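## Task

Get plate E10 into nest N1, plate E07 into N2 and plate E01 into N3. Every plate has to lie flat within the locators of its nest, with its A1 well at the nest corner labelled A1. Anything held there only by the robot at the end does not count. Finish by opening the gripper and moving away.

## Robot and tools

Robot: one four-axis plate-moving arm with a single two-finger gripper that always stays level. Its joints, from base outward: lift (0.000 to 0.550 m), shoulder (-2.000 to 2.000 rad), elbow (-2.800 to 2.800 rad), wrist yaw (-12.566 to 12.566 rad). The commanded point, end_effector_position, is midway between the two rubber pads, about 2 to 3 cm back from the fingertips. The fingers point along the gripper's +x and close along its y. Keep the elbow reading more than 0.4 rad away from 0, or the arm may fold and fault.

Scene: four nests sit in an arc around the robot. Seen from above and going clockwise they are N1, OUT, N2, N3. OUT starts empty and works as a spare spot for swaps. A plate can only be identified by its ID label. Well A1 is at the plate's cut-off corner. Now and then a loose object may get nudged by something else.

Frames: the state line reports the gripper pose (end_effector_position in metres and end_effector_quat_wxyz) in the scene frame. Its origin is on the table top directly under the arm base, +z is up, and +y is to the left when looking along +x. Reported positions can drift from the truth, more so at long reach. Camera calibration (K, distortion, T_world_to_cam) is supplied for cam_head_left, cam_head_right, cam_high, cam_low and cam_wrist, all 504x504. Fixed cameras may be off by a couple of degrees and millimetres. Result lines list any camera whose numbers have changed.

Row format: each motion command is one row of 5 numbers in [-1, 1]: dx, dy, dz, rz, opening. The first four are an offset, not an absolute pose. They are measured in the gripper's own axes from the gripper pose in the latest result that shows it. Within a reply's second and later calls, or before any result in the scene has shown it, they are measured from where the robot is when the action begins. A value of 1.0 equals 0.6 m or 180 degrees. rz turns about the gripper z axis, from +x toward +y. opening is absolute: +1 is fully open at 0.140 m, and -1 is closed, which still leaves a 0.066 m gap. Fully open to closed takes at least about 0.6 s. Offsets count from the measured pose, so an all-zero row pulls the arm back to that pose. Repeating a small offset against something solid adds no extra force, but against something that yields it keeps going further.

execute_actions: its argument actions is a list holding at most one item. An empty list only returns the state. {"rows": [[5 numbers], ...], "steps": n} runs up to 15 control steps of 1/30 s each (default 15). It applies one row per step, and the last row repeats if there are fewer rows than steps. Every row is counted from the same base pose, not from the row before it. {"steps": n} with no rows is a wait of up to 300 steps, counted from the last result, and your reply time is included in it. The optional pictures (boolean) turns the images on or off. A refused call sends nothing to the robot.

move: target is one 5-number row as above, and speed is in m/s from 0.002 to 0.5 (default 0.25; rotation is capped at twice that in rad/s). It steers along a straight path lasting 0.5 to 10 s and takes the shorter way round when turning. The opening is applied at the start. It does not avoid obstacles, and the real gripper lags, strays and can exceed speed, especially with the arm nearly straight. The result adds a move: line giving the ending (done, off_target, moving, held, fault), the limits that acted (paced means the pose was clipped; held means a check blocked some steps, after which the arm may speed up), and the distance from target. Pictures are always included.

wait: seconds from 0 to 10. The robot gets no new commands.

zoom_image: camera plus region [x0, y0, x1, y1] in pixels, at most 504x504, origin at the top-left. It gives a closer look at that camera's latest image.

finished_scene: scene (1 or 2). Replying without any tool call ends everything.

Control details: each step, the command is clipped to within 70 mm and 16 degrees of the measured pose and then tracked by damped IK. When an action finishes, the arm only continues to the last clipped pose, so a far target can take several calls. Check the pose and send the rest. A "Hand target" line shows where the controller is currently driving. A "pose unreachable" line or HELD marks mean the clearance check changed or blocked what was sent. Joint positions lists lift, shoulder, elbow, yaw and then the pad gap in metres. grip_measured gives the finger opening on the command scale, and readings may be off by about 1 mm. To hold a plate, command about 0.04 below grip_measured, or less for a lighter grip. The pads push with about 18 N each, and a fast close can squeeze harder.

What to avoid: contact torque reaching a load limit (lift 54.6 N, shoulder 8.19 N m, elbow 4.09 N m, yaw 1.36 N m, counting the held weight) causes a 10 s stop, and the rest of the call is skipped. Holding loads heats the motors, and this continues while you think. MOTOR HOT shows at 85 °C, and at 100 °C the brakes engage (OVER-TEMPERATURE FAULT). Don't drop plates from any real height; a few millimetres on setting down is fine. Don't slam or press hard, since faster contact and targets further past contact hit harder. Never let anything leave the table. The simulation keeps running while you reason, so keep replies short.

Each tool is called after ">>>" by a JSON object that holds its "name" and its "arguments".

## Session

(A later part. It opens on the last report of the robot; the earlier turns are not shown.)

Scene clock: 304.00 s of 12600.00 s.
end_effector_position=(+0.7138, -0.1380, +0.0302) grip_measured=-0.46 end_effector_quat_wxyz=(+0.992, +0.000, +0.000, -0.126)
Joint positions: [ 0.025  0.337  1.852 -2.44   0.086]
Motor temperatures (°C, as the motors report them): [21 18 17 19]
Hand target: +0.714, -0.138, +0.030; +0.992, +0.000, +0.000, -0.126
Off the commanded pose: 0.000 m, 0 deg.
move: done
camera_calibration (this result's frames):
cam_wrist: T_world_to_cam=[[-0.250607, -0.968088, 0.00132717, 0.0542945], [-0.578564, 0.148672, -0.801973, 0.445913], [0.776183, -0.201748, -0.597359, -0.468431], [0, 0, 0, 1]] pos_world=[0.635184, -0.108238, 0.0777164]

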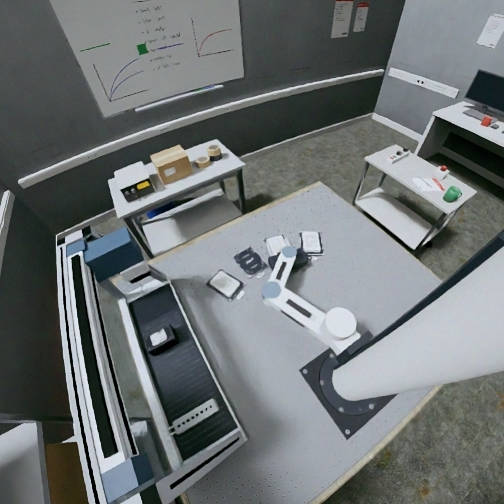

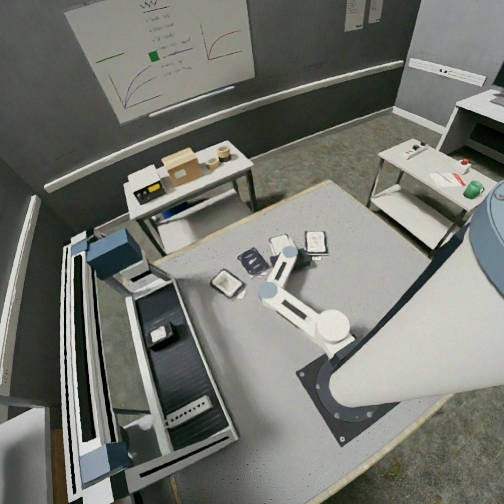

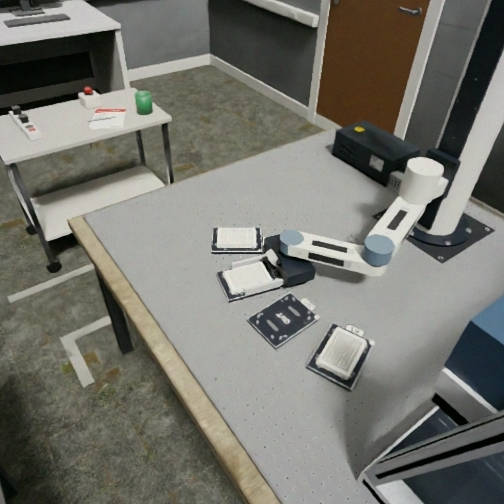

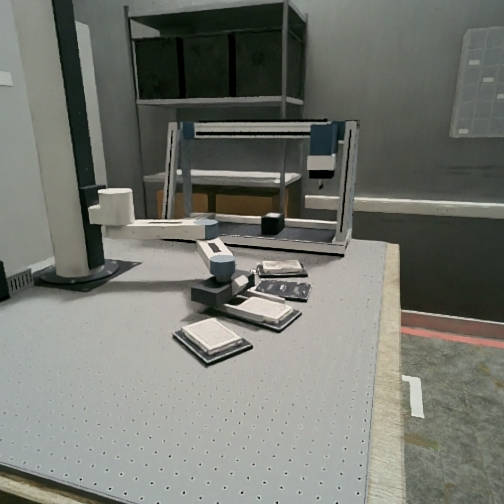

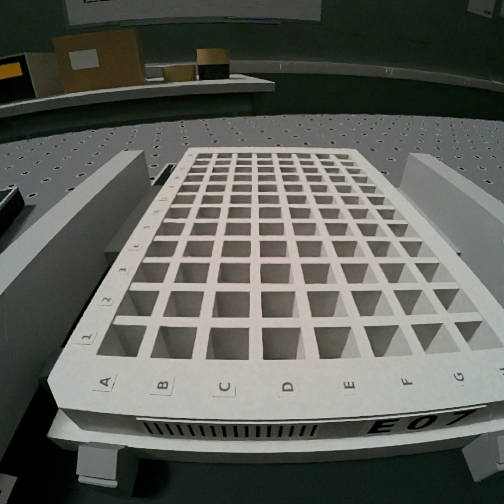

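>>> {"name": "move", "arguments": {"target": [0,0,0,0,0]}}

>>> {"name": "move", "arguments": {"target": [0,0,0.12,0,0]}}

>>> {"name": "move", "arguments": {"target": [-0.25,0.1,0.1,0,0]}}

>>> {"name": "zoom_image", "arguments": {"camera": "cam_wrist", "region": [0, 150, 504, 450]}}

>>> {"name": "zoom_image", "arguments": {"camera": "cam_low", "region": [160, 240, 340, 380]}}

Scene clock: 312.40 s of 12600.00 s.
end_effector_position=(+0.7139, -0.1380, +0.0302) grip_measured=+0.00 end_effector_quat_wxyz=(+0.992, +0.000, +0.000, -0.126)
Joint positions: [ 0.025  0.337  1.852 -2.44   0.103]
Motor temperatures (°C, as the motors report them): [21 18 17 19]
Hand target: +0.714, -0.138, +0.030; +0.992, +0.000, +0.000, -0.126
Off the commanded pose: 0.000 m, 0 deg.
After step 90, 4.70 s passed at rest.
move: done
camera_calibration (this result's frames):
cam_wrist: T_world_to_cam=[[-0.250479, -0.968121, 0.00132717, 0.0542431], [-0.578584, 0.148596, -0.801973, 0.445929], [0.776209, -0.201645, -0.597359, -0.468452], [0, 0, 0, 1]] pos_world=[0.635211, -0.10821, 0.0777171]

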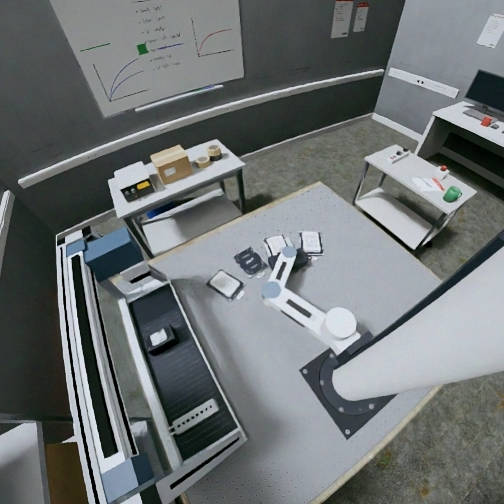

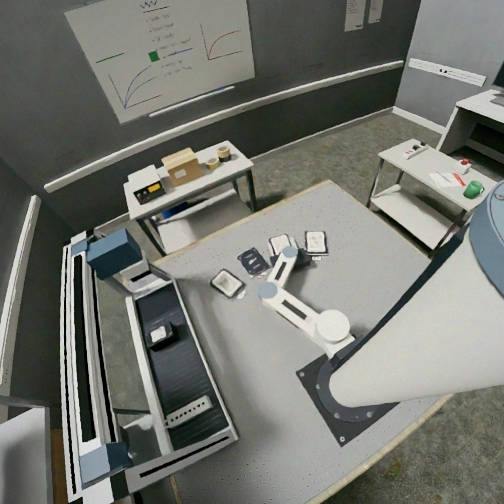

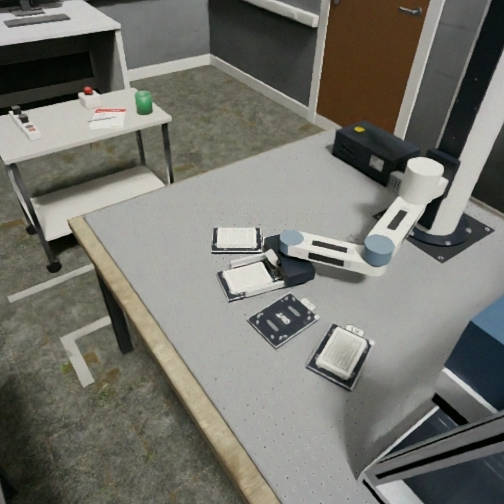

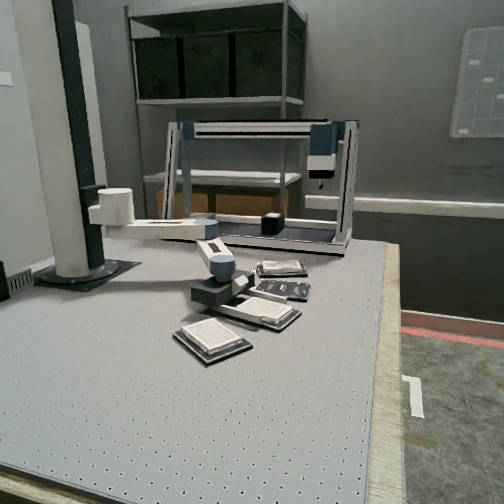

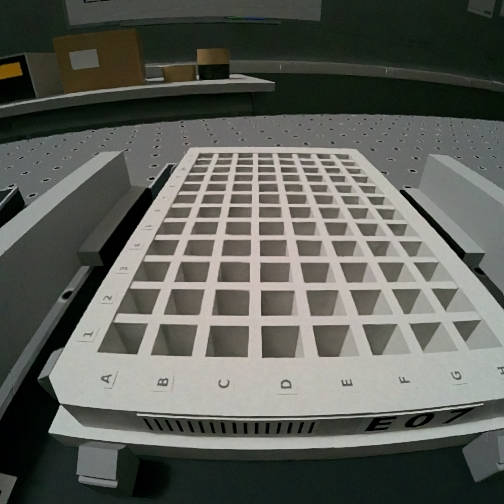

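Scene clock: 313.17 s of 12600.00 s.
end_effector_position=(+0.7139, -0.1380, +0.1023) grip_measured=+0.00 end_effector_quat_wxyz=(+0.992, +0.000, +0.000, -0.126)
Joint positions: [ 0.097  0.337  1.852 -2.44   0.103]
Motor temperatures (°C, as the motors report them): [21 18 17 19]
Hand target: +0.714, -0.138, +0.102; +0.992, +0.000, +0.000, -0.126
Off the commanded pose: 0.000 m, 0 deg.
move: done
camera_calibration (this result's frames):
cam_wrist: T_world_to_cam=[[-0.250443, -0.96813, 0.00132717, 0.0541318], [-0.578589, 0.148574, -0.801973, 0.503708], [0.776217, -0.201616, -0.597359, -0.425424], [0, 0, 0, 1]] pos_world=[0.635218, -0.108204, 0.149758]

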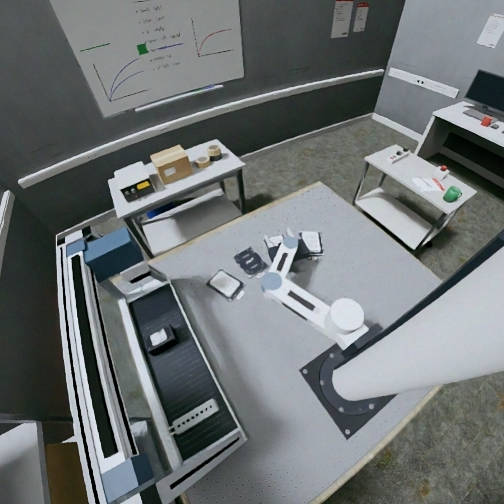

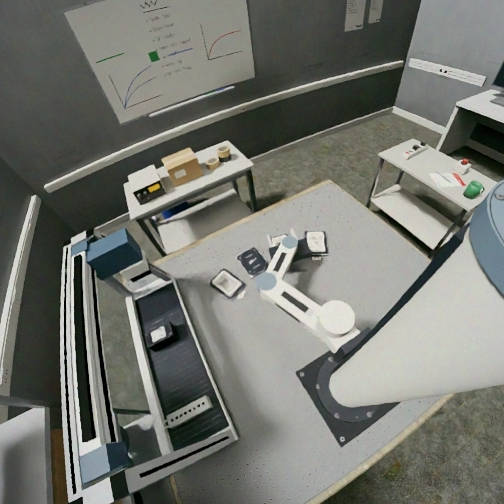

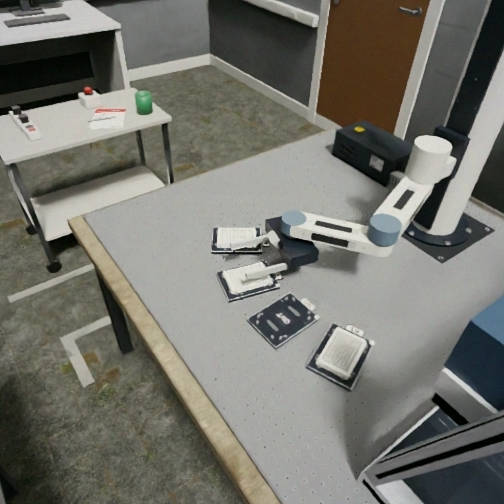

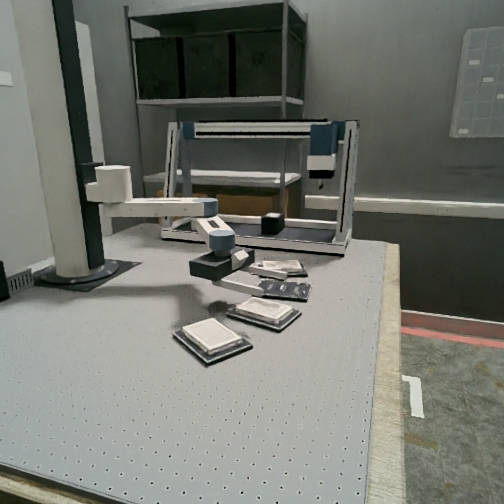

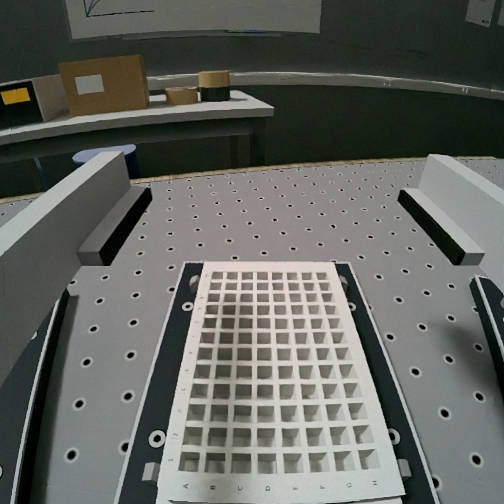

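Scene clock: 314.27 s of 12600.00 s.
end_effector_position=(+0.5835, -0.0424, +0.1623) grip_measured=+0.00 end_effector_quat_wxyz=(+0.992, +0.000, +0.000, -0.126)
Joint positions: [ 0.157  0.87   1.096 -2.218  0.103]
Motor temperatures (°C, as the motors report them): [21 18 17 19]
Hand target: +0.584, -0.042, +0.162; +0.992, +0.000, +0.000, -0.126
Off the commanded pose: 0.000 m, 0 deg.
move: done
camera_calibration (this result's frames):
cam_wrist: T_world_to_cam=[[-0.250548, -0.968103, 0.00132717, 0.114], [-0.578573, 0.148637, -0.801973, 0.462247], [0.776195, -0.2017, -0.597359, -0.269118], [0, 0, 0, 1]] pos_world=[0.504894, -0.0126243, 0.209798]

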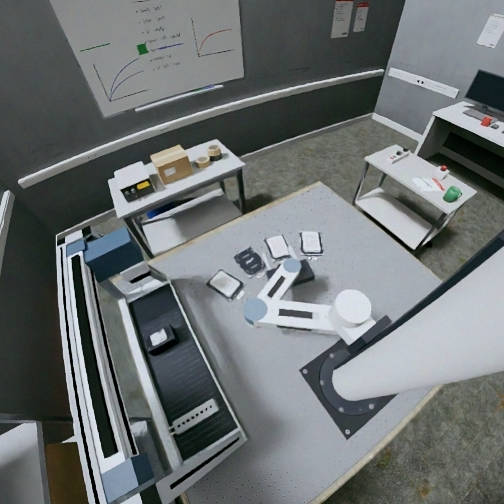

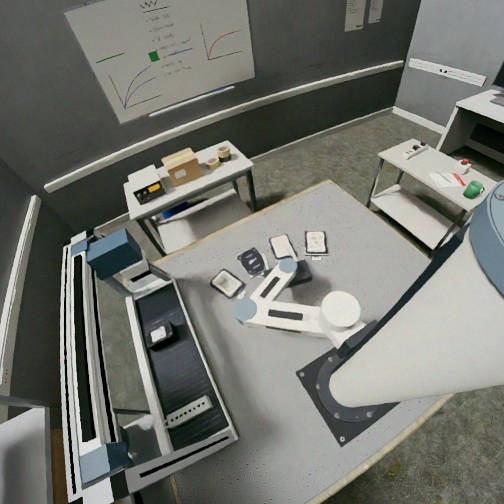

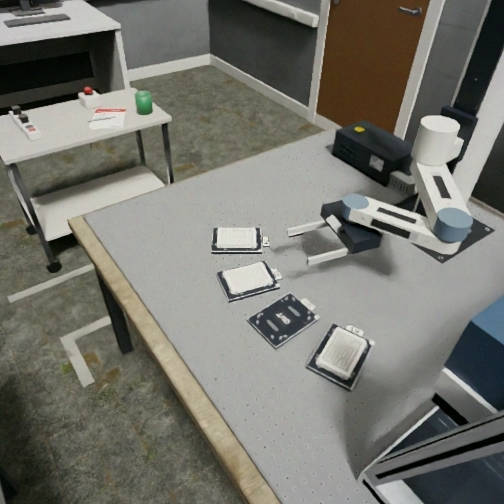

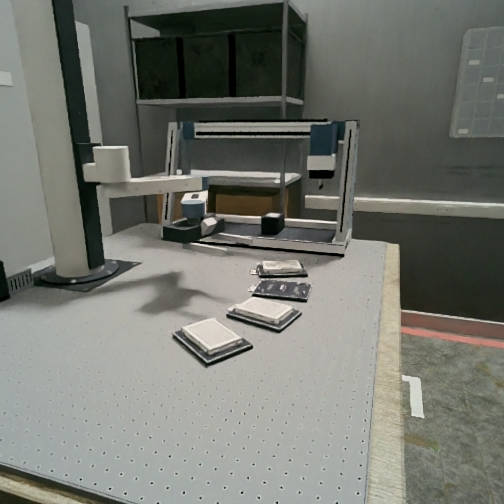

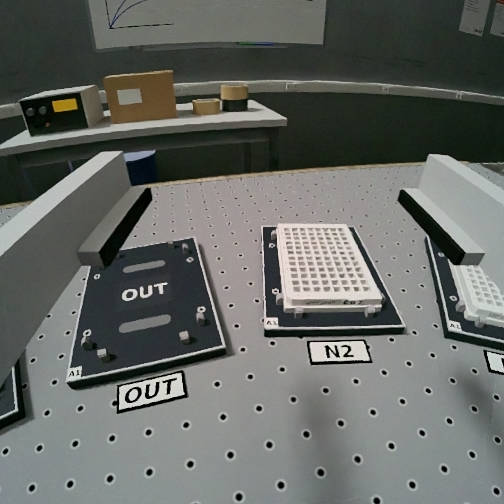

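Region (0, 150, 504, 450) of cam_wrist's 504x504 image, scaled by 1.000; it fills the top 300 rows of this view, and the rest is white.

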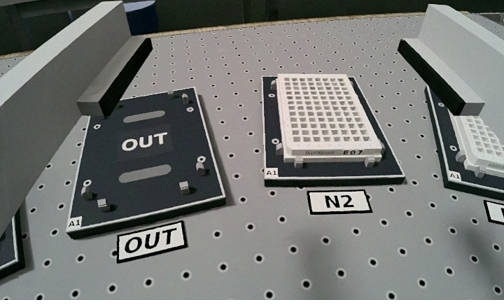

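Region (160, 240, 340, 380) of cam_low's 504x504 image, scaled by 2.800, with more detail than that image has.

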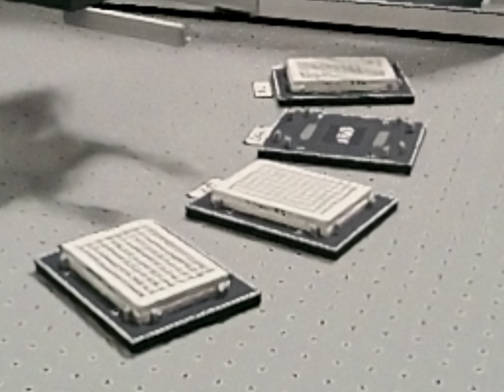

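Looks seated.

>>> {"name": "finished_scene", "arguments": {"scene": 1}}

The scene is finished: the task was done.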